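# Cap the marker and leave it on the desk

## Task

Press the cap fully onto the marker so that it clicks home, with the capped marker resting on the desk afterwards; release it and back the robot away. The robot must not topple or finish leaning, and nothing may count as done if only the robot's grip or contact is holding it in place at the end.

## Robot and tools

ROBOT. A wheeled base carries a lifting column with a tilting head and two six-joint arms, left and right, each ending in a two-finger gripper. Shoulder height S = 0.90 m + column_m. Folded, as at the start, the robot measures 0.73 m long, 0.62 m wide and S + 0.43 m tall, and its front sits 0.40 m ahead of the column. The base can drive straight and spin in place but cannot slide sideways.

FRAMES. Base frame: origin on the floor between the drive wheels, below the column; x forward, y left, z up. left_hand and right_hand are reported in this frame as the point where the fingers meet (fingertips extend 8 mm past it). quat_wxyz rotates (0, 0, 1) onto the finger direction; the hand's y axis runs along the opening. The odometry frame is the base frame as it stood when the scene began; base_odometry only integrates wheel rotation, so slipping shows up as false travel. Heading is positive to the left, -3.142 to 3.142.

execute_actions. Argument "actions" is a list holding one action or none (none just reports state and images). An action may contain:
- "base": exactly one relative command. {"translate_m": d} drives d metres straight from the current spot, forward positive, -3 to 3. {"rotate_rad": d} spins d radians, counter-clockwise (left) positive, -3.2 to 3.2. Moves needing more than 8.667 s are refused.
- "joints": a single object keyed by joint name, covering both arms, with absolute targets for any subset: column_m 0 to 0.8 m; head_tilt_rad -0.61 to 1.308 (positive tilts down); left_/right_joint1_rad -2.879 to 2.879; joint2 0 to 3.141; joint3 0 to 3.019; joint4 -1.692 to 1.57; joint5 -1.57 to 1.57 (positive swings the hand to the robot's right); joint6 -2.094 to 2.094 (positive rolls clockwise seen from behind the hand); left_/right_gripper_m 0 (shut) to 0.093 m, the gap between fingertips.
- "speeds": optional caps for this action only: translate_m 0.05 to 0.8 m/s, rotate_rad 0.1 to 1 rad/s (top values are the defaults). It does not slow the arms.
"cameras" picks which images come back: cam_head_left, cam_head_right, cam_left_wrist, cam_right_wrist, nav_camera, or "all"; omitted or null means all, [] means none. The "pictures" line lists them in image order. Any unknown key, name or out-of-range value rejects the whole call. Joints omitted from an action may still be driving toward earlier targets.

wait: {"seconds": 0 to 10}; commands nothing and returns state and images. zoom_image: {"camera": name, "region": [x0, y0, x1, y1]} in pixels of that camera's latest full image, origin top-left, at most 504 by 504. read_manual: only returns licence text. finished_scene: {"scene": current scene number}; final, and reports success.

ARM GEOMETRY. With joint1 at -1.57 (left) or 1.57 (right) and joints 5, 6 at 0, each arm works in a vertical plane facing forward, 0.23 m to that side of the column. Let a = j2 - 0.35, b = 1.05 + j2 - j3, c = b - j4 (c = 1.57 means fingers straight down). The hand point is then about 0.12 + 0.39 sin a + 0.38 cos b + 0.25 cos c m ahead of the column and S + 0.39 cos a - 0.38 sin b - 0.25 sin c m above the floor. Real hands usually land up to 5 cm lower and nearer than this; trust the reported left_hand/right_hand (1 to 3 cm accuracy). Reach is roughly 1 m from the shoulder. Targets within about 0.03 rad of the current reading (0.08 for joints 2 and 3) may not move at all. For gentle contact, step about 0.05 rad per call from your previous target.

GRIPPER. Fingers are 7 cm long; the body behind is 10 cm wide, 7 cm thick; the wrist camera sticks out 11 cm on one side. To grasp, command an opening smaller than the object; "off_target" is then expected. A reading staying at least 0.002 m above target means something is held.

RESULT LINES. base_status and joint_status per motion: "done" (within tolerance; for the base, wheels turned the full amount even if slipping), "off_target" (stopped short, may keep pushing), "contact_stop" (column or base only; old target dropped), "time_out", "not_followed" with a "joint command not followed" line and "cause:" when a safety check blocks an arm near itself, the other arm, the body or a room object; back each moved joint off by at least 0.05 rad. on_its_own describes uncommanded behaviour; "held at" is the held target. motor_effort covers left_wheel and right_wheel only, in percent, peak in brackets. wheel_motors_off = 1 means the wheel drive cut out after about 3 s of hard pushing. base_tilt in degrees (forward, right). If turned_by_wheels and turned_by_imu disagree by over ~4 % and at least 0.05 rad, the base slipped or struck something. Motor temperatures are listed per arm; MOTOR HOT appears from 85 °C and an OVER-TEMPERATURE FAULT at 100 °C drops that arm.

COLUMN. Lowering stops with contact_stop when a hand or held object touches down, and may sink a further 0.15 to 0.2 m; afterwards it will not go down again until raised 0.2 m. 

AVOID. Arms striking or pressing on each other; arms pushing against obstacles for long (overheating, worst with joint 5 far over; relieve by sending the current joint readings back as targets); dropping or knocking the marker or cap off the desk; driving the base into the desk (a stall needs a 0.05 m back-off before turning); tipping the robot. Finish with the gripper open and the robot clear of the marker.

Each tool is called after "Emit:" as name([rows], argument=value, ...), one row to a line, values as JSON.

## Session

Emit:
execute_actions(actions=[])

Scene clock: 0.00 s.
Motor temperatures (°C, as the motors report them): left_arm=[23 25 23 23 23 22] | right_arm=[22 22 24 25 24 23]
base_odometry: x=+0.000 y=+0.000 heading=+0.000 (m, m, rad; odometry frame)
turned_by_wheels: +0.000 (rad since the last result)
turned_by_imu: +0.000 (rad since the last result)
base_tilt: forward=-0.1 right=-0.5 (deg)
base_status: not commanded
joint_positions: column_m=+0.553 head_tilt_rad=+0.865 left_joint1_rad=-1.551 left_joint2_rad=+0.869 left_joint3_rad=+0.359 left_joint4_rad=-0.970 left_joint5_rad=-0.054 left_joint6_rad=+0.063 left_gripper_m=+0.095 right_joint1_rad=+1.539 right_joint2_rad=+0.840 right_joint3_rad=+0.396 right_joint4_rad=-0.899 right_joint5_rad=+0.026 right_joint6_rad=-0.070 right_gripper_m=+0.094
joint_status: not commanded
wheel_motors_off: 0
motor_effort: left_wheel=+1 right_wheel=+7 (%)
left_hand: x=+0.1202 y=+0.2375 z=+1.2659 quat_wxyz=(+0.461, -0.032, -0.887, -0.015) (m; base frame)
right_hand: x=+0.1568 y=-0.2370 z=+1.2462 quat_wxyz=(+0.399, +0.024, -0.917, +0.008) (m; base frame)
pictures: cam_head_left, cam_head_right, cam_left_wrist, cam_right_wrist, nav_camera
Images, in order (width x height): cam_head_left 896x504, cam_head_right 896x504, cam_left_wrist 616x616, cam_right_wrist 616x616, nav_camera 896x504.

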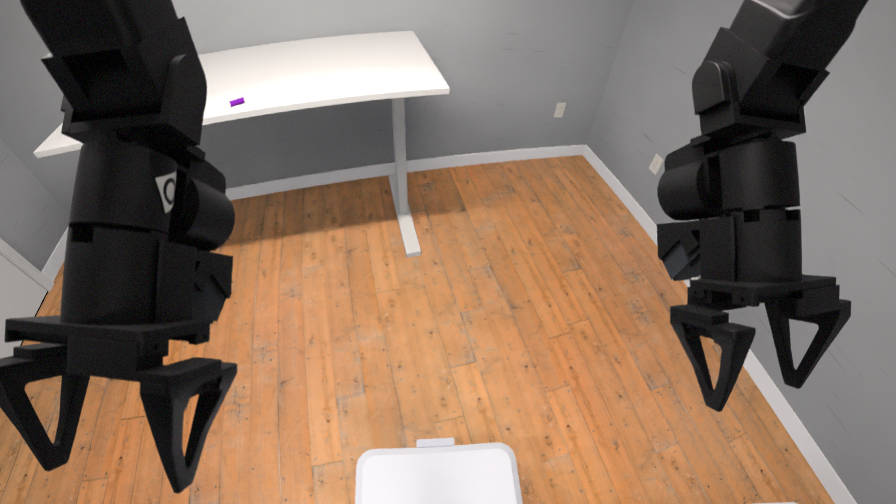

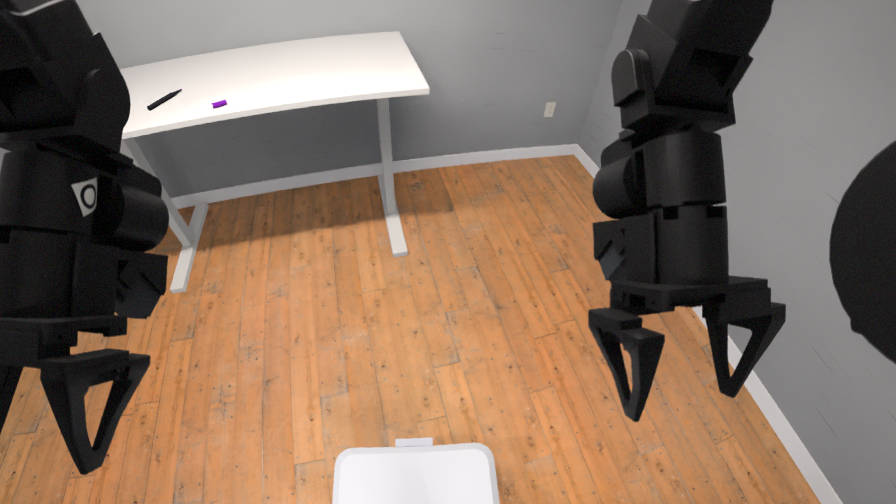

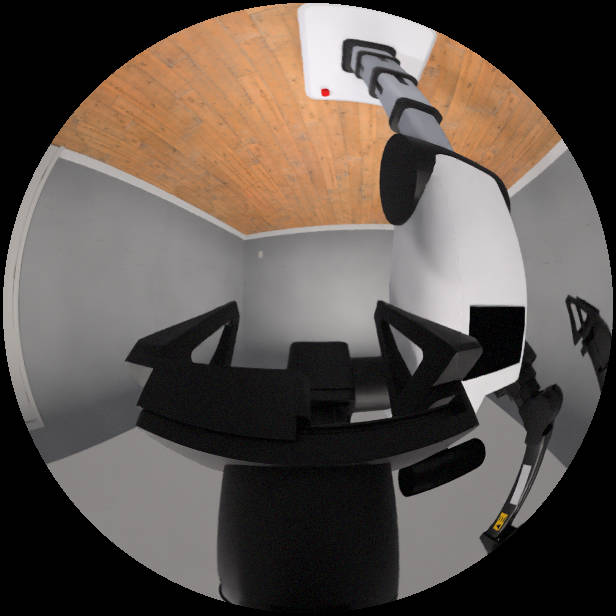

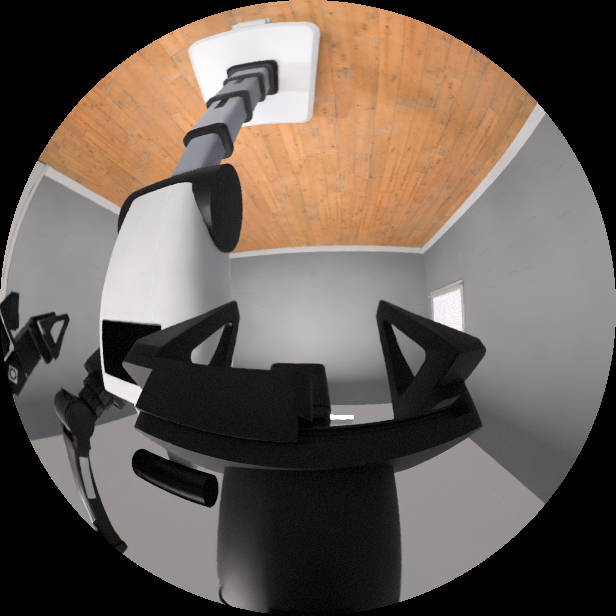

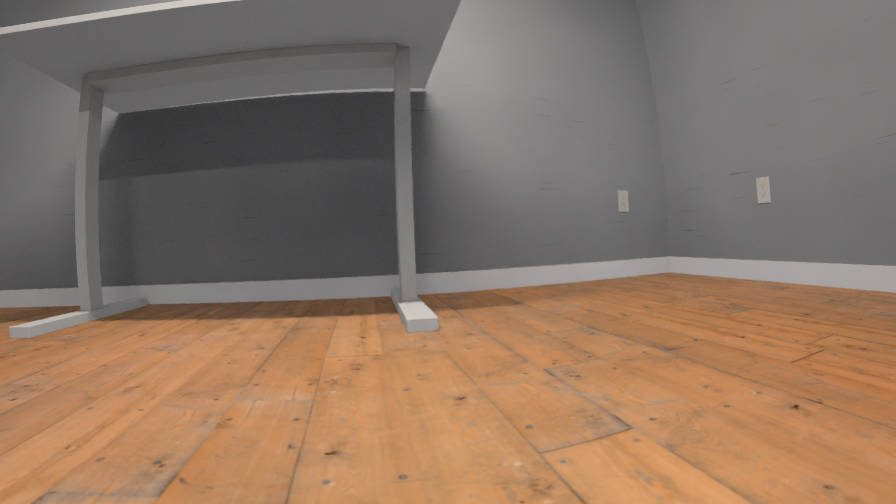

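Emit:
zoom_image(camera="cam_head_right", region=[120, 60, 280, 150])

Region (120, 60, 280, 150) of cam_head_right's 896x504 image, scaled by 3.150, with more detail than that image has; it fills the top 284 rows of this view, and the rest is white.

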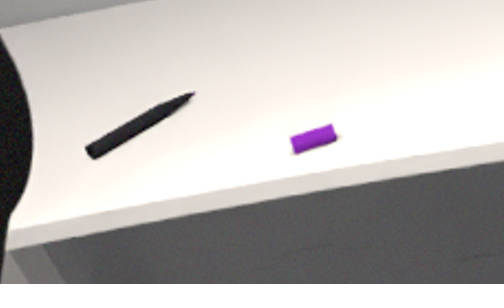

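Emit:
execute_actions([
  {"base":{"rotate_rad":0.6}},
], cameras=["cam_head_left"])

Emit:
execute_actions([
  {"base":{"translate_m":0.7},"joints":{"column_m":0.3,"head_tilt_rad":0.75}},
], cameras=["cam_head_left","cam_head_right","nav_camera"])

Scene clock: 15.53 s.
Motor temperatures (°C, as the motors report them): left_arm=[23 25 23 23 23 22] | right_arm=[22 23 24 25 24 23]
base_odometry: x=+0.000 y=+0.000 heading=+0.599 (m, m, rad; odometry frame)
turned_by_wheels: +0.599 (rad since the last result)
turned_by_imu: +0.604 (rad since the last result)
base_tilt: forward=-0.1 right=-0.5 (deg)
base_status: done
joint_positions: column_m=+0.553 head_tilt_rad=+0.865 left_joint1_rad=-1.551 left_joint2_rad=+0.869 left_joint3_rad=+0.359 left_joint4_rad=-0.970 left_joint5_rad=-0.054 left_joint6_rad=+0.063 left_gripper_m=+0.095 right_joint1_rad=+1.539 right_joint2_rad=+0.840 right_joint3_rad=+0.396 right_joint4_rad=-0.899 right_joint5_rad=+0.026 right_joint6_rad=-0.070 right_gripper_m=+0.094
joint_status: not commanded
wheel_motors_off: 0
motor_effort: left_wheel=-2(30) right_wheel=+2(45) (%)
left_hand: x=+0.1202 y=+0.2375 z=+1.2659 quat_wxyz=(+0.461, -0.032, -0.887, -0.015) (m; base frame)
right_hand: x=+0.1568 y=-0.2370 z=+1.2462 quat_wxyz=(+0.399, +0.024, -0.917, +0.008) (m; base frame)
pictures: cam_head_left
Images, in order (width x height): cam_head_left 896x504.

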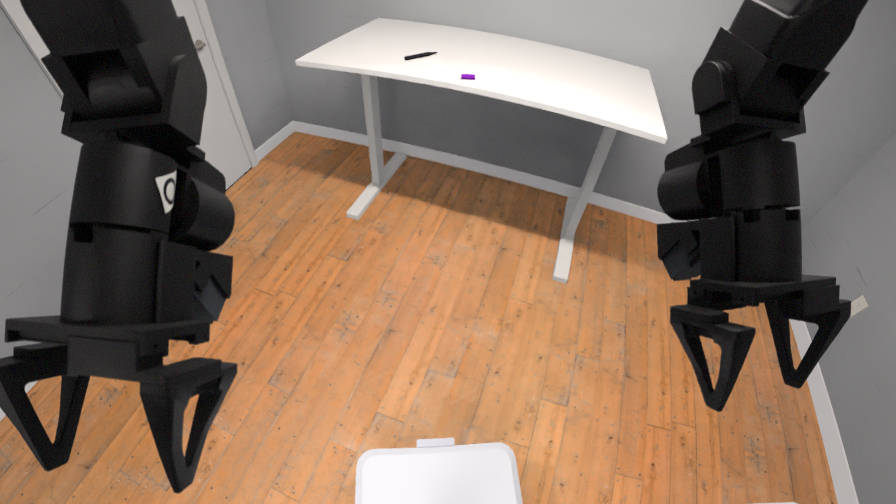

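Scene clock: 19.40 s.
Motor temperatures (°C, as the motors report them): left_arm=[23 25 23 23 23 22] | right_arm=[22 23 24 25 24 23]
base_odometry: x=+0.578 y=+0.395 heading=+0.599 (m, m, rad; odometry frame)
turned_by_wheels: +0.000 (rad since the last result)
turned_by_imu: +0.001 (rad since the last result)
base_tilt: forward=-0.1 right=-0.4 (deg)
base_status: done
joint_positions: column_m=+0.300 head_tilt_rad=+0.765 left_joint1_rad=-1.551 left_joint2_rad=+0.869 left_joint3_rad=+0.359 left_joint4_rad=-0.970 left_joint5_rad=-0.054 left_joint6_rad=+0.063 left_gripper_m=+0.095 right_joint1_rad=+1.539 right_joint2_rad=+0.840 right_joint3_rad=+0.396 right_joint4_rad=-0.899 right_joint5_rad=+0.026 right_joint6_rad=-0.070 right_gripper_m=+0.094
joint_status: all done
wheel_motors_off: 0
motor_effort: left_wheel=+0(37) right_wheel=+2(54) (%)
left_hand: x=+0.1202 y=+0.2375 z=+1.0126 quat_wxyz=(+0.461, -0.032, -0.887, -0.015) (m; base frame)
right_hand: x=+0.1571 y=-0.2370 z=+0.9928 quat_wxyz=(+0.399, +0.024, -0.917, +0.008) (m; base frame)
pictures: cam_head_left, cam_head_right, nav_camera
Images, in order (width x height): cam_head_left 896x504, cam_head_right 896x504, nav_camera 896x504.

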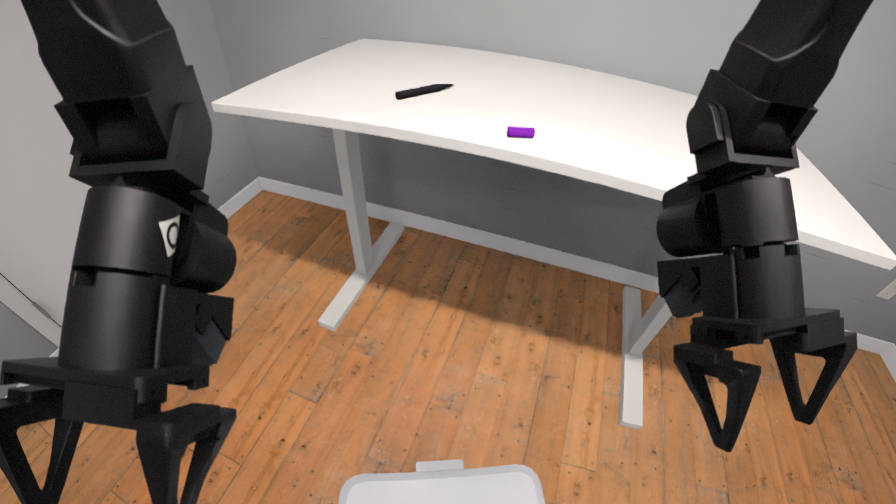

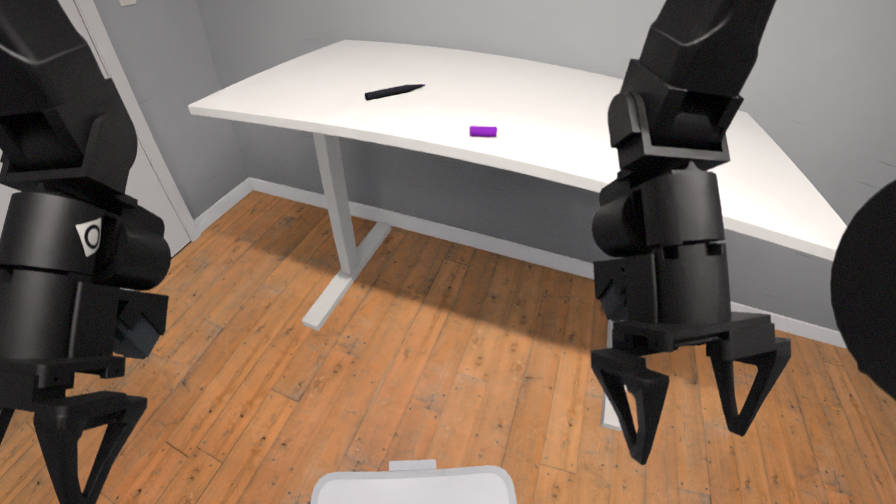

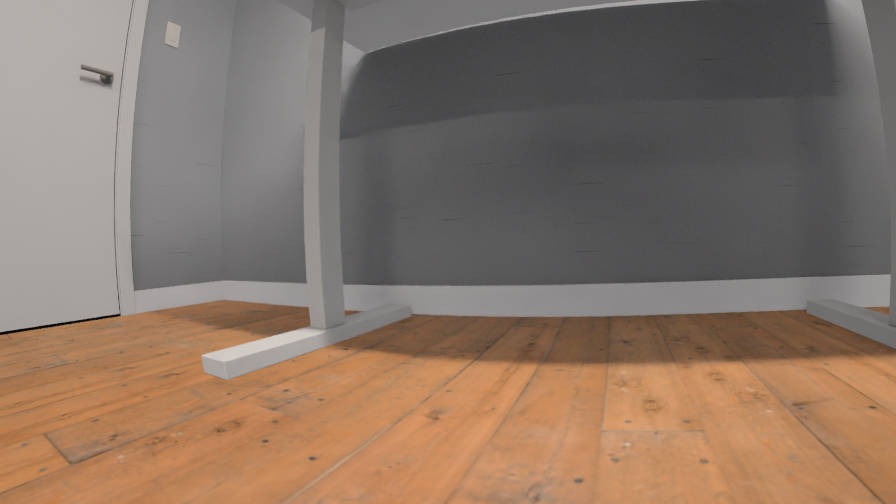

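Emit:
zoom_image(camera="cam_head_left", region=[380, 70, 560, 160])

Emit:
execute_actions([
  {"base":{"rotate_rad":0.2},"joints":{"column_m":0.4,"head_tilt_rad":0.8,"right_joint2_rad":0.75,"right_joint3_rad":1.3,"right_joint4_rad":-0.8,"right_joint6_rad":0}},
])

Region (380, 70, 560, 160) of cam_head_left's 896x504 image, scaled by 2.800, with more detail than that image has.

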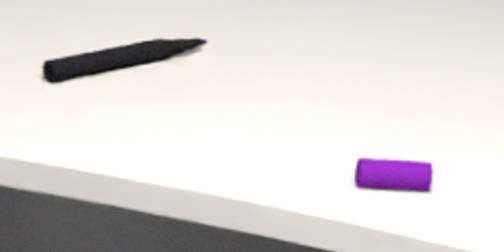

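Scene clock: 24.47 s.
Motor temperatures (°C, as the motors report them): left_arm=[23 25 23 23 23 22] | right_arm=[22 23 24 25 24 23]
base_odometry: x=+0.578 y=+0.395 heading=+0.798 (m, m, rad; odometry frame)
turned_by_wheels: +0.199 (rad since the last result)
turned_by_imu: +0.200 (rad since the last result)
base_tilt: forward=-0.2 right=-0.5 (deg)
base_status: done
joint_positions: column_m=+0.400 head_tilt_rad=+0.802 left_joint1_rad=-1.551 left_joint2_rad=+0.869 left_joint3_rad=+0.359 left_joint4_rad=-0.970 left_joint5_rad=-0.054 left_joint6_rad=+0.063 left_gripper_m=+0.095 right_joint1_rad=+1.539 right_joint2_rad=+0.761 right_joint3_rad=+1.270 right_joint4_rad=-0.801 right_joint5_rad=+0.026 right_joint6_rad=-0.008 right_gripper_m=+0.094
joint_status: all done
wheel_motors_off: 0
motor_effort: left_wheel=-3(40) right_wheel=+2(46) (%)
left_hand: x=+0.1202 y=+0.2375 z=+1.1124 quat_wxyz=(+0.461, -0.032, -0.887, -0.015) (m; base frame)
right_hand: x=+0.6634 y=-0.2415 z=+1.2195 quat_wxyz=(-0.116, -0.004, -0.993, +0.028) (m; base frame)
pictures: cam_head_left, cam_head_right, cam_left_wrist, cam_right_wrist, nav_camera
Images, in order (width x height): cam_head_left 896x504, cam_head_right 896x504, cam_left_wrist 616x616, cam_right_wrist 616x616, nav_camera 896x504.

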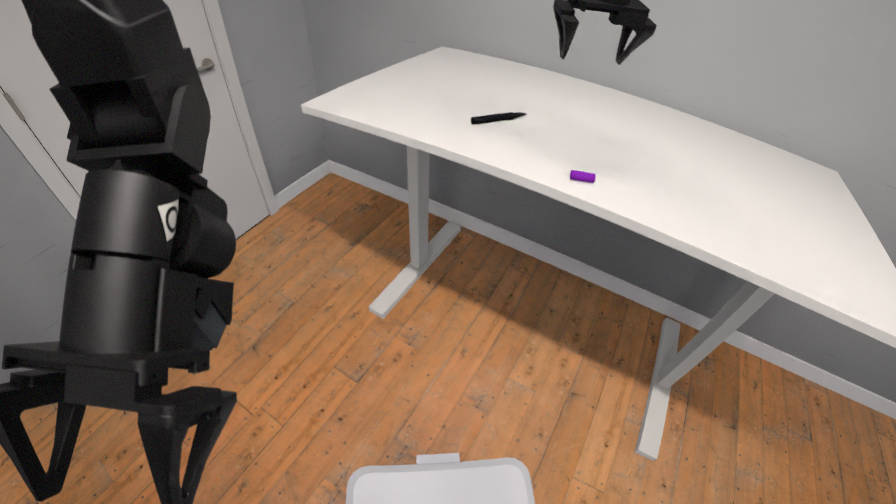

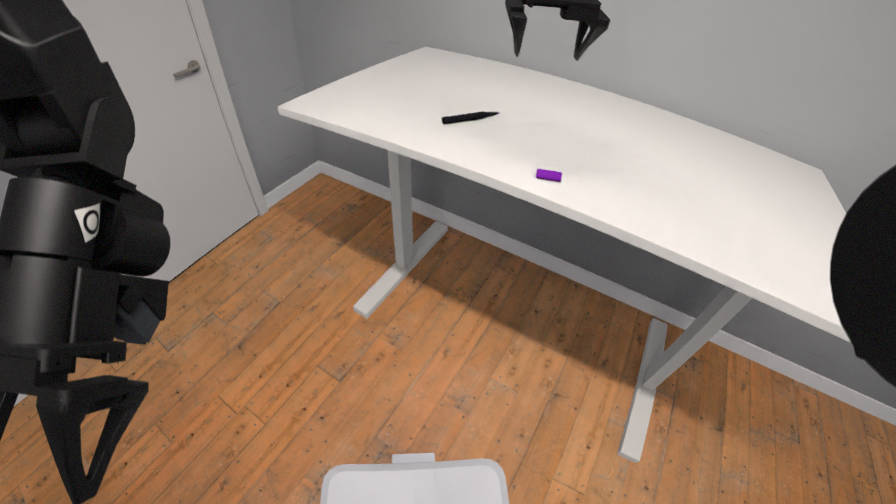

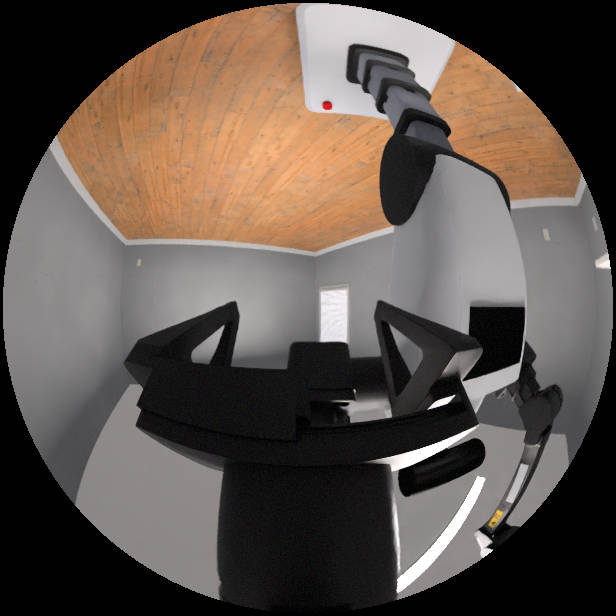

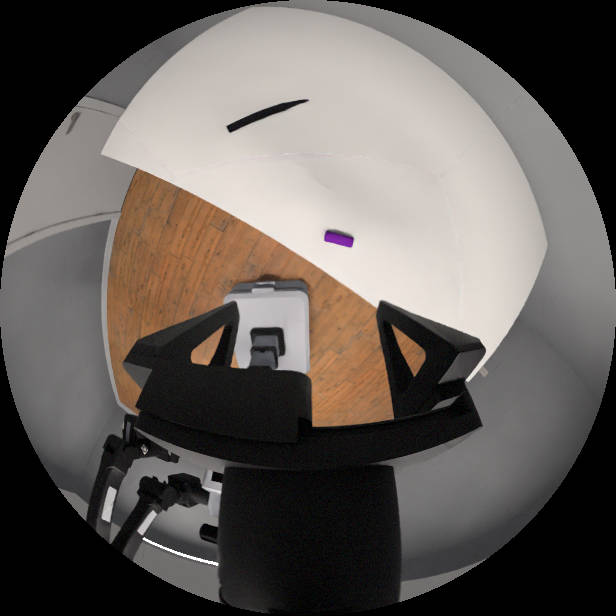

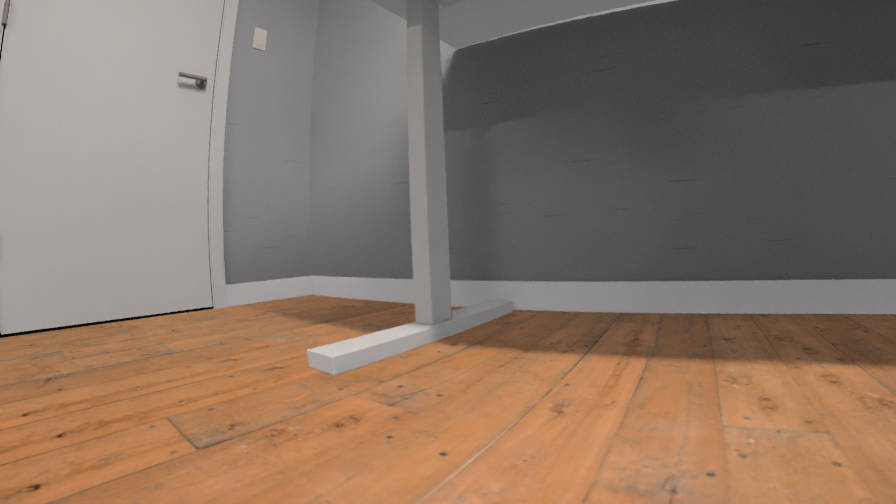

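Emit:
zoom_image(camera="cam_right_wrist", region=[290, 200, 390, 280])

Emit:
execute_actions([
  {"joints":{"column_m":0.25,"head_tilt_rad":0.7,"right_joint4_rad":-1.07}},
], cameras=["cam_head_left","cam_right_wrist"])

Region (290, 200, 390, 280) of cam_right_wrist's 616x616 image, scaled by 5.040, with more detail than that image has; it fills the top 403 rows of this view, and the rest is white.

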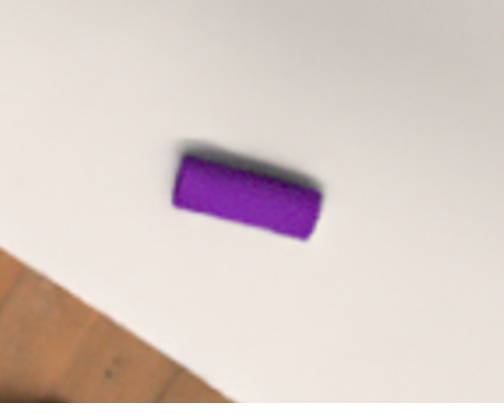

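Scene clock: 31.47 s.
Motor temperatures (°C, as the motors report them): left_arm=[23 25 23 23 23 22] | right_arm=[22 23 26 25 24 23]
base_odometry: x=+0.578 y=+0.395 heading=+0.798 (m, m, rad; odometry frame)
turned_by_wheels: +0.000 (rad since the last result)
turned_by_imu: +0.002 (rad since the last result)
base_tilt: forward=-0.1 right=-0.4 (deg)
base_status: not commanded
joint_positions: column_m=+0.250 head_tilt_rad=+0.717 left_joint1_rad=-1.551 left_joint2_rad=+0.869 left_joint3_rad=+0.359 left_joint4_rad=-0.970 left_joint5_rad=-0.054 left_joint6_rad=+0.063 left_gripper_m=+0.095 right_joint1_rad=+1.539 right_joint2_rad=+0.761 right_joint3_rad=+1.270 right_joint4_rad=-1.064 right_joint5_rad=+0.026 right_joint6_rad=-0.008 right_gripper_m=+0.094
joint_status: all done
wheel_motors_off: 0
motor_effort: left_wheel=-3(3) right_wheel=+3(2) (%)
left_hand: x=+0.1202 y=+0.2375 z=+0.9626 quat_wxyz=(+0.461, -0.032, -0.887, -0.015) (m; base frame)
right_hand: x=+0.5991 y=-0.2407 z=+1.0635 quat_wxyz=(+0.016, -0.004, -1.000, +0.027) (m; base frame)
pictures: cam_head_left, cam_right_wrist
Images, in order (width x height): cam_head_left 896x504, cam_right_wrist 616x616.

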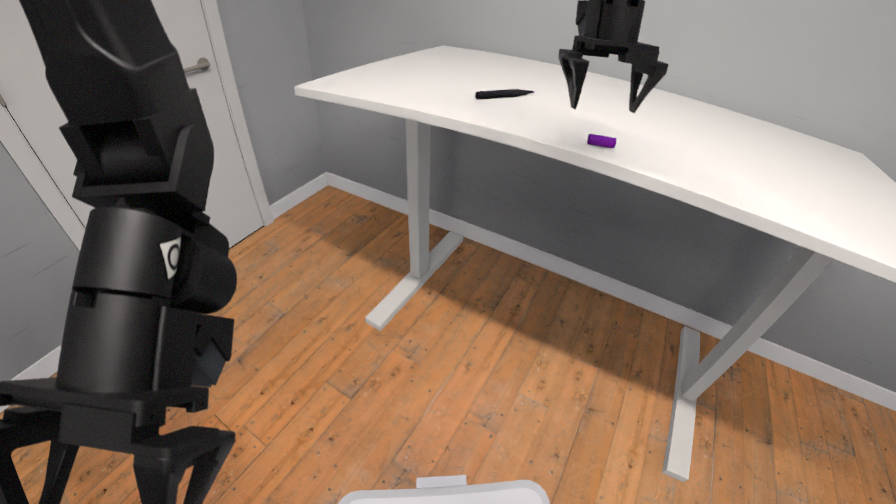

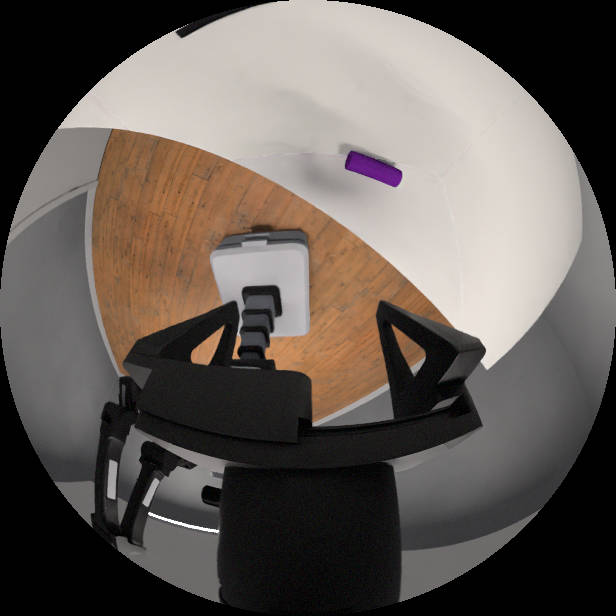

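Emit:
zoom_image(camera="cam_head_left", region=[570, 120, 634, 160])

Emit:
execute_actions([
  {"base":{"translate_m":0.09},"joints":{"column_m":0.18,"right_joint5_rad":0.38,"right_joint6_rad":-1.4}},
], cameras=["cam_head_left","cam_right_wrist"])

Region (570, 120, 634, 160) of cam_head_left's 896x504 image, scaled by 7.875, with more detail than that image has; it fills the top 315 rows of this view, and the rest is white.

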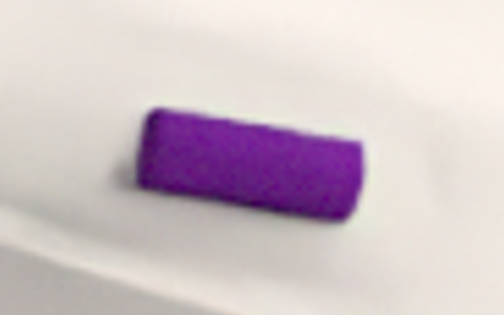

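Scene clock: 34.77 s.
Motor temperatures (°C, as the motors report them): left_arm=[23 25 23 23 23 22] | right_arm=[22 24 26 25 24 23]
base_odometry: x=+0.641 y=+0.459 heading=+0.799 (m, m, rad; odometry frame)
turned_by_wheels: +0.001 (rad since the last result)
turned_by_imu: +0.002 (rad since the last result)
base_tilt: forward=-0.1 right=-0.5 (deg)
base_status: done
joint_positions: column_m=+0.180 head_tilt_rad=+0.716 left_joint1_rad=-1.551 left_joint2_rad=+0.869 left_joint3_rad=+0.360 left_joint4_rad=-0.970 left_joint5_rad=-0.054 left_joint6_rad=+0.063 left_gripper_m=+0.095 right_joint1_rad=+1.539 right_joint2_rad=+0.760 right_joint3_rad=+1.271 right_joint4_rad=-1.065 right_joint5_rad=+0.378 right_joint6_rad=-1.391 right_gripper_m=+0.094
joint_status: all done
wheel_motors_off: 0
motor_effort: left_wheel=+1(36) right_wheel=+0(47) (%)
left_hand: x=+0.1208 y=+0.2375 z=+0.8923 quat_wxyz=(+0.461, -0.032, -0.887, -0.015) (m; base frame)
right_hand: x=+0.5990 y=-0.2992 z=+1.0079 quat_wxyz=(+0.141, +0.624, -0.755, +0.144) (m; base frame)
pictures: cam_head_left, cam_right_wrist
Images, in order (width x height): cam_head_left 896x504, cam_right_wrist 616x616.

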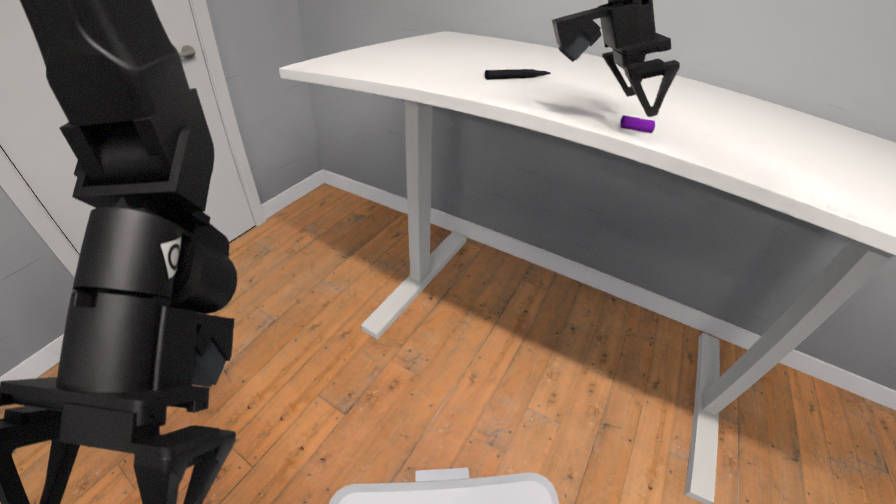

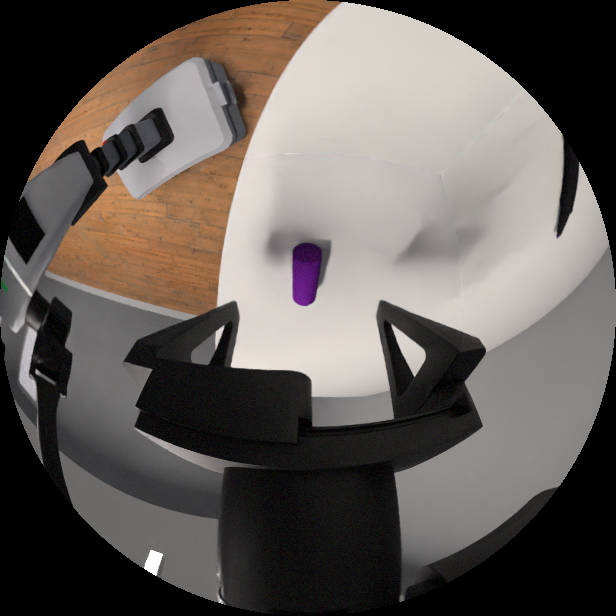

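Emit:
zoom_image(camera="cam_right_wrist", region=[270, 230, 350, 320])

Emit:
zoom_image(camera="cam_head_left", region=[540, 30, 720, 160])

Region (270, 230, 350, 320) of cam_right_wrist's 616x616 image, scaled by 5.600, with more detail than that image has.

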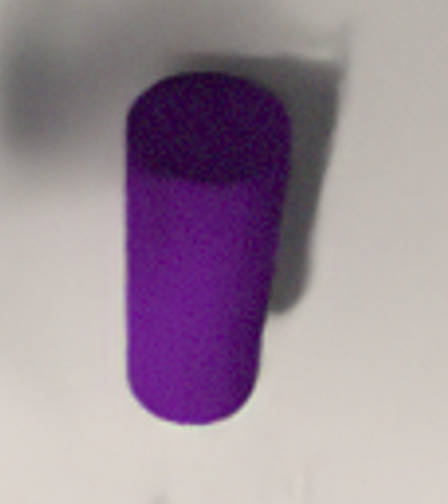

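Region (540, 30, 720, 160) of cam_head_left's 896x504 image, scaled by 2.800, with more detail than that image has.

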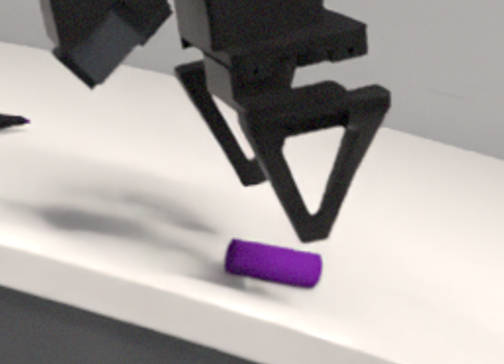

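Emit:
execute_actions([
  {"joints":{"column_m":0.15}},
], cameras=["cam_head_left","cam_right_wrist"])

Emit:
zoom_image(camera="cam_right_wrist", region=[220, 200, 400, 360])

Scene clock: 38.37 s.
Motor temperatures (°C, as the motors report them): left_arm=[23 25 23 23 23 22] | right_arm=[22 24 27 25 24 23]
base_odometry: x=+0.641 y=+0.459 heading=+0.799 (m, m, rad; odometry frame)
turned_by_wheels: +0.000 (rad since the last result)
turned_by_imu: +0.001 (rad since the last result)
base_tilt: forward=-0.1 right=-0.5 (deg)
base_status: not commanded
joint_positions: column_m=+0.150 head_tilt_rad=+0.716 left_joint1_rad=-1.551 left_joint2_rad=+0.869 left_joint3_rad=+0.360 left_joint4_rad=-0.970 left_joint5_rad=-0.054 left_joint6_rad=+0.063 left_gripper_m=+0.095 right_joint1_rad=+1.539 right_joint2_rad=+0.760 right_joint3_rad=+1.271 right_joint4_rad=-1.065 right_joint5_rad=+0.378 right_joint6_rad=-1.391 right_gripper_m=+0.094
joint_status: all done
wheel_motors_off: 0
motor_effort: left_wheel=+2(2) right_wheel=+0(0) (%)
left_hand: x=+0.1208 y=+0.2375 z=+0.8623 quat_wxyz=(+0.461, -0.032, -0.887, -0.015) (m; base frame)
right_hand: x=+0.5990 y=-0.2992 z=+0.9778 quat_wxyz=(+0.141, +0.624, -0.755, +0.144) (m; base frame)
pictures: cam_head_left, cam_right_wrist
Images, in order (width x height): cam_head_left 896x504, cam_right_wrist 616x616.

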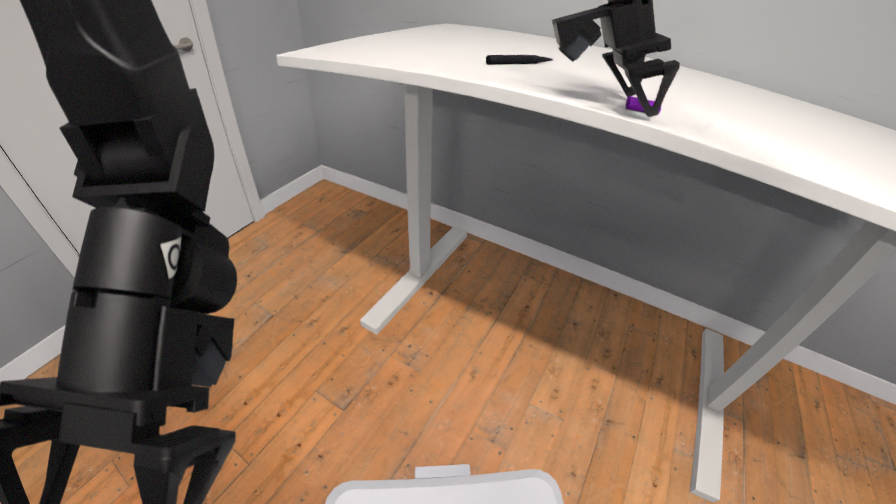

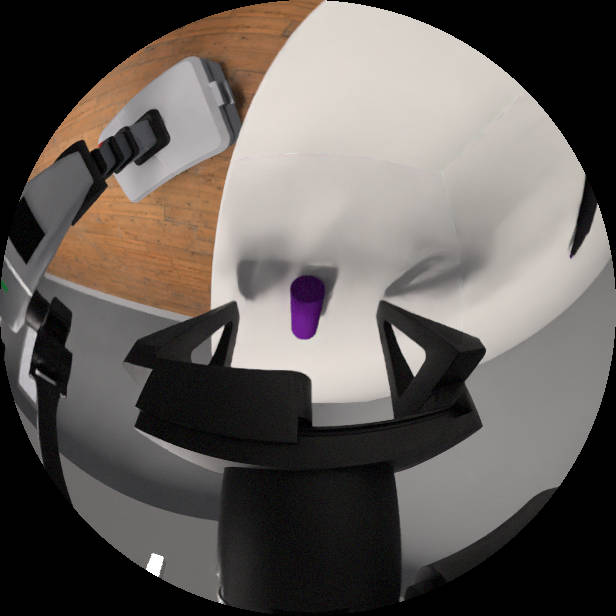

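Region (220, 200, 400, 360) of cam_right_wrist's 616x616 image, scaled by 2.800, with more detail than that image has.

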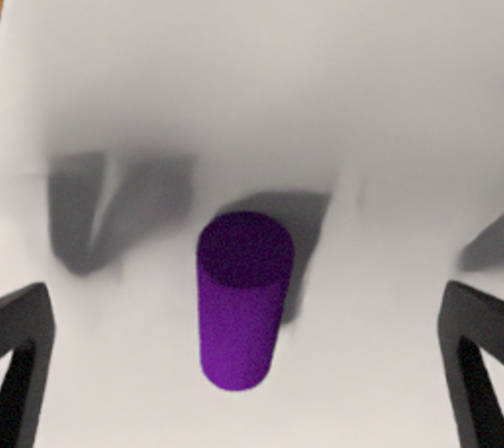

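Emit:
execute_actions([
  {"joints":{"column_m":0.21,"right_joint6_rad":0}},
], cameras=[])

Emit:
execute_actions([
  {"base":{"rotate_rad":-0.2},"joints":{"right_joint5_rad":-0.38,"right_joint6_rad":1.56}},
], cameras=[])

Emit:
execute_actions([
  {"base":{"translate_m":0.05},"joints":{"column_m":0.16}},
], cameras=["cam_head_left","cam_right_wrist"])

Emit:
zoom_image(camera="cam_right_wrist", region=[200, 200, 420, 360])

Scene clock: 42.90 s.
Motor temperatures (°C, as the motors report them): left_arm=[23 25 23 23 23 22] | right_arm=[22 24 27 25 24 23]
base_odometry: x=+0.641 y=+0.459 heading=+0.799 (m, m, rad; odometry frame)
turned_by_wheels: +0.000 (rad since the last result)
turned_by_imu: +0.001 (rad since the last result)
base_tilt: forward=-0.1 right=-0.5 (deg)
base_status: not commanded
joint_positions: column_m=+0.210 head_tilt_rad=+0.716 left_joint1_rad=-1.551 left_joint2_rad=+0.869 left_joint3_rad=+0.360 left_joint4_rad=-0.970 left_joint5_rad=-0.054 left_joint6_rad=+0.063 left_gripper_m=+0.095 right_joint1_rad=+1.539 right_joint2_rad=+0.760 right_joint3_rad=+1.271 right_joint4_rad=-1.065 right_joint5_rad=+0.378 right_joint6_rad=-0.009 right_gripper_m=+0.094
joint_status: all done
wheel_motors_off: 0
motor_effort: left_wheel=+2(2) right_wheel=-2(0) (%)
left_hand: x=+0.1208 y=+0.2375 z=+0.9222 quat_wxyz=(+0.461, -0.032, -0.887, -0.015) (m; base frame)
right_hand: x=+0.5990 y=-0.2992 z=+1.0377 quat_wxyz=(+0.017, -0.001, -0.979, +0.201) (m; base frame)
pictures: none
No camera images: the call's "cameras" was empty. Leave "cameras" out to get every camera's image.

Scene clock: 44.63 s.
Motor temperatures (°C, as the motors report them): left_arm=[23 25 23 23 23 22] | right_arm=[22 24 27 25 24 23]
base_odometry: x=+0.641 y=+0.460 heading=+0.600 (m, m, rad; odometry frame)
turned_by_wheels: -0.199 (rad since the last result)
turned_by_imu: -0.199 (rad since the last result)
base_tilt: forward=-0.2 right=-0.4 (deg)
base_status: done
joint_positions: column_m=+0.210 head_tilt_rad=+0.716 left_joint1_rad=-1.551 left_joint2_rad=+0.869 left_joint3_rad=+0.360 left_joint4_rad=-0.970 left_joint5_rad=-0.054 left_joint6_rad=+0.063 left_gripper_m=+0.095 right_joint1_rad=+1.539 right_joint2_rad=+0.760 right_joint3_rad=+1.271 right_joint4_rad=-1.065 right_joint5_rad=-0.377 right_joint6_rad=+1.551 right_gripper_m=+0.094
joint_status: all done
wheel_motors_off: 0
motor_effort: left_wheel=+0(32) right_wheel=-1(47) (%)
left_hand: x=+0.1208 y=+0.2375 z=+0.9222 quat_wxyz=(+0.461, -0.032, -0.887, -0.015) (m; base frame)
right_hand: x=+0.6010 y=-0.1725 z=+1.0342 quat_wxyz=(+0.131, -0.697, -0.696, -0.115) (m; base frame)
pictures: none
No camera images: the call's "cameras" was empty. Leave "cameras" out to get every camera's image.

Scene clock: 45.87 s.
Motor temperatures (°C, as the motors report them): left_arm=[23 25 23 23 23 22] | right_arm=[22 24 27 25 24 23]
base_odometry: x=+0.682 y=+0.488 heading=+0.599 (m, m, rad; odometry frame)
turned_by_wheels: +0.000 (rad since the last result)
turned_by_imu: +0.000 (rad since the last result)
base_tilt: forward=-0.1 right=-0.5 (deg)
base_status: done
joint_positions: column_m=+0.160 head_tilt_rad=+0.716 left_joint1_rad=-1.551 left_joint2_rad=+0.869 left_joint3_rad=+0.359 left_joint4_rad=-0.970 left_joint5_rad=-0.054 left_joint6_rad=+0.063 left_gripper_m=+0.095 right_joint1_rad=+1.539 right_joint2_rad=+0.759 right_joint3_rad=+1.272 right_joint4_rad=-1.065 right_joint5_rad=-0.378 right_joint6_rad=+1.551 right_gripper_m=+0.094
joint_status: all done
wheel_motors_off: 0
motor_effort: left_wheel=+0(40) right_wheel=+3(42) (%)
left_hand: x=+0.1205 y=+0.2375 z=+0.8725 quat_wxyz=(+0.461, -0.032, -0.887, -0.015) (m; base frame)
right_hand: x=+0.6012 y=-0.1724 z=+0.9850 quat_wxyz=(+0.131, -0.697, -0.695, -0.116) (m; base frame)
pictures: cam_head_left, cam_right_wrist
Images, in order (width x height): cam_head_left 896x504, cam_right_wrist 616x616.

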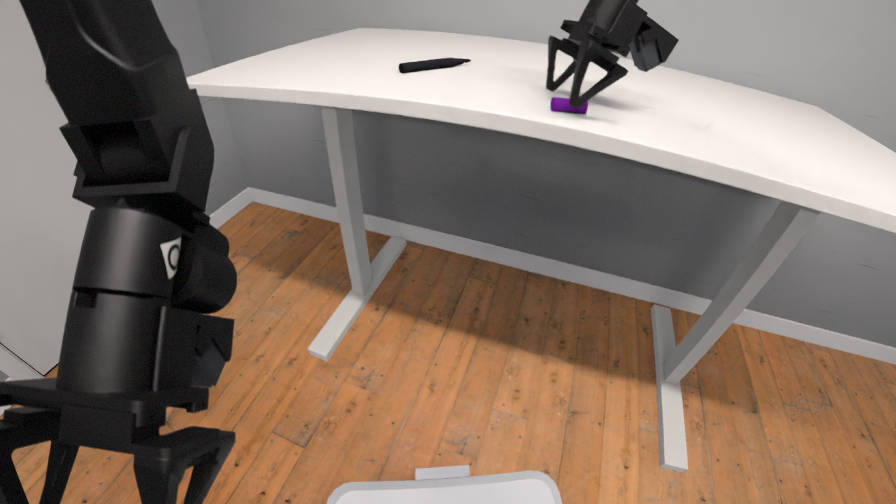

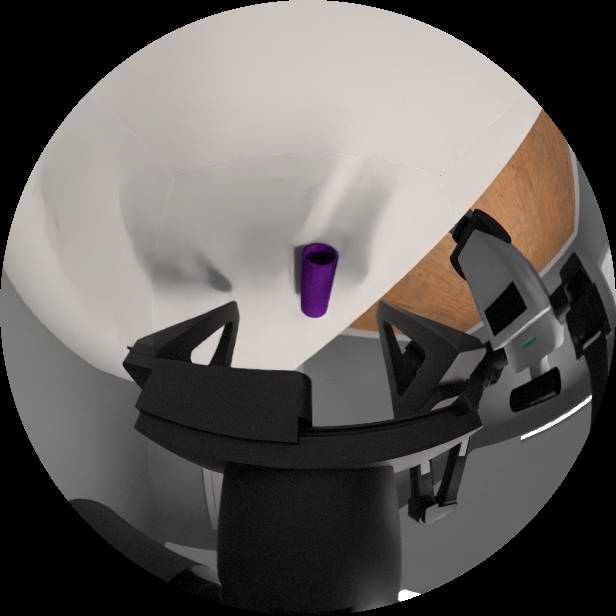

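Region (200, 200, 420, 360) of cam_right_wrist's 616x616 image, scaled by 2.291, with more detail than that image has; it fills the top 367 rows of this view, and the rest is white.

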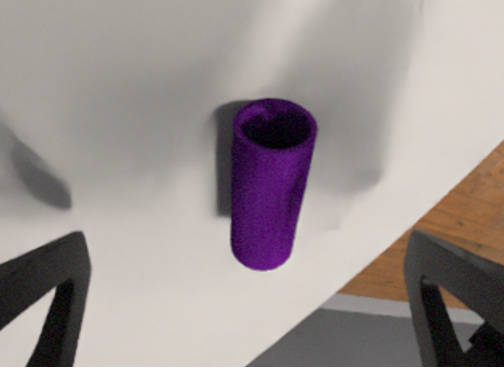

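Emit:
execute_actions([
  {"joints":{"column_m":0.135,"right_gripper_m":0.06}},
], cameras=["cam_head_left","cam_right_wrist"])

Emit:
zoom_image(camera="cam_head_left", region=[510, 30, 660, 130])

Scene clock: 47.90 s.
Motor temperatures (°C, as the motors report them): left_arm=[23 25 23 23 23 22] | right_arm=[22 24 28 25 24 23]
base_odometry: x=+0.682 y=+0.488 heading=+0.599 (m, m, rad; odometry frame)
turned_by_wheels: +0.000 (rad since the last result)
turned_by_imu: +0.001 (rad since the last result)
base_tilt: forward=-0.1 right=-0.4 (deg)
base_status: not commanded
joint_positions: column_m=+0.135 head_tilt_rad=+0.716 left_joint1_rad=-1.551 left_joint2_rad=+0.869 left_joint3_rad=+0.359 left_joint4_rad=-0.970 left_joint5_rad=-0.054 left_joint6_rad=+0.063 left_gripper_m=+0.095 right_joint1_rad=+1.539 right_joint2_rad=+0.741 right_joint3_rad=+1.274 right_joint4_rad=-1.067 right_joint5_rad=-0.383 right_joint6_rad=+1.551 right_gripper_m=+0.060
joint_status: all done
wheel_motors_off: 0
motor_effort: left_wheel=+1(1) right_wheel=+4(3) (%)
left_hand: x=+0.1205 y=+0.2375 z=+0.8475 quat_wxyz=(+0.461, -0.032, -0.887, -0.015) (m; base frame)
right_hand: x=+0.6029 y=-0.1714 z=+0.9693 quat_wxyz=(+0.126, -0.695, -0.697, -0.124) (m; base frame)
pictures: cam_head_left, cam_right_wrist
Images, in order (width x height): cam_head_left 896x504, cam_right_wrist 616x616.

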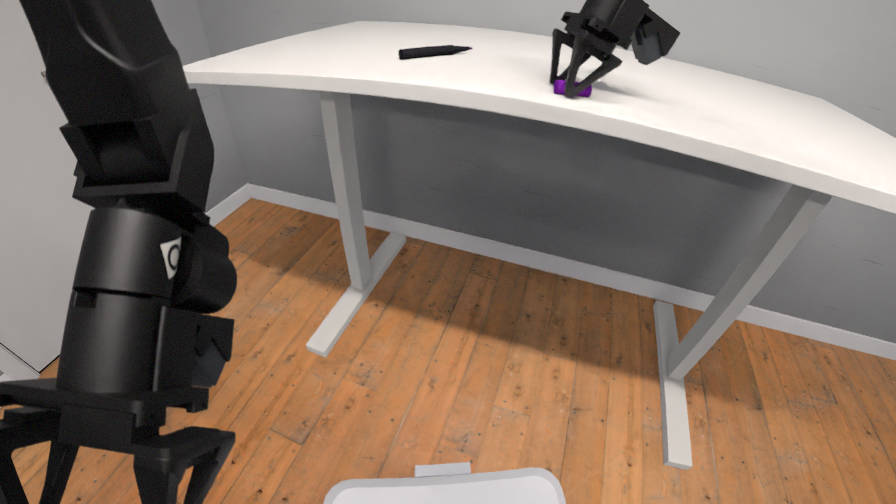

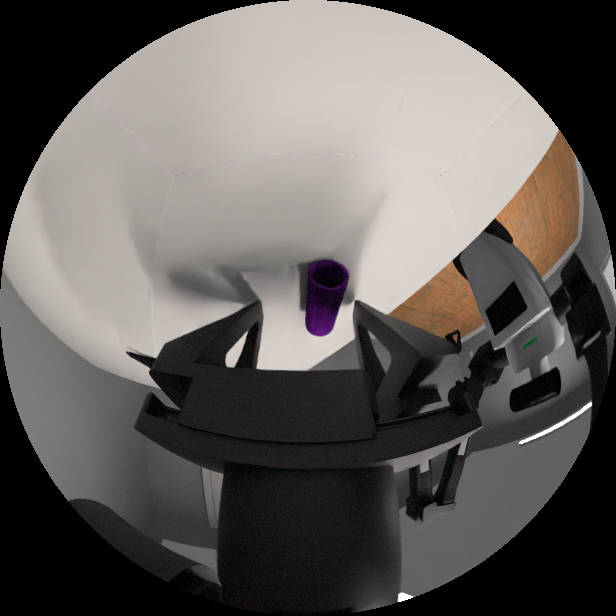

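Region (510, 30, 660, 130) of cam_head_left's 896x504 image, scaled by 3.360, with more detail than that image has.

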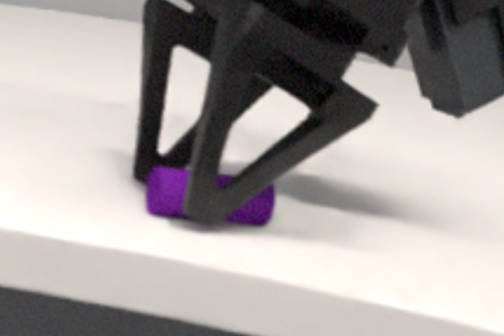

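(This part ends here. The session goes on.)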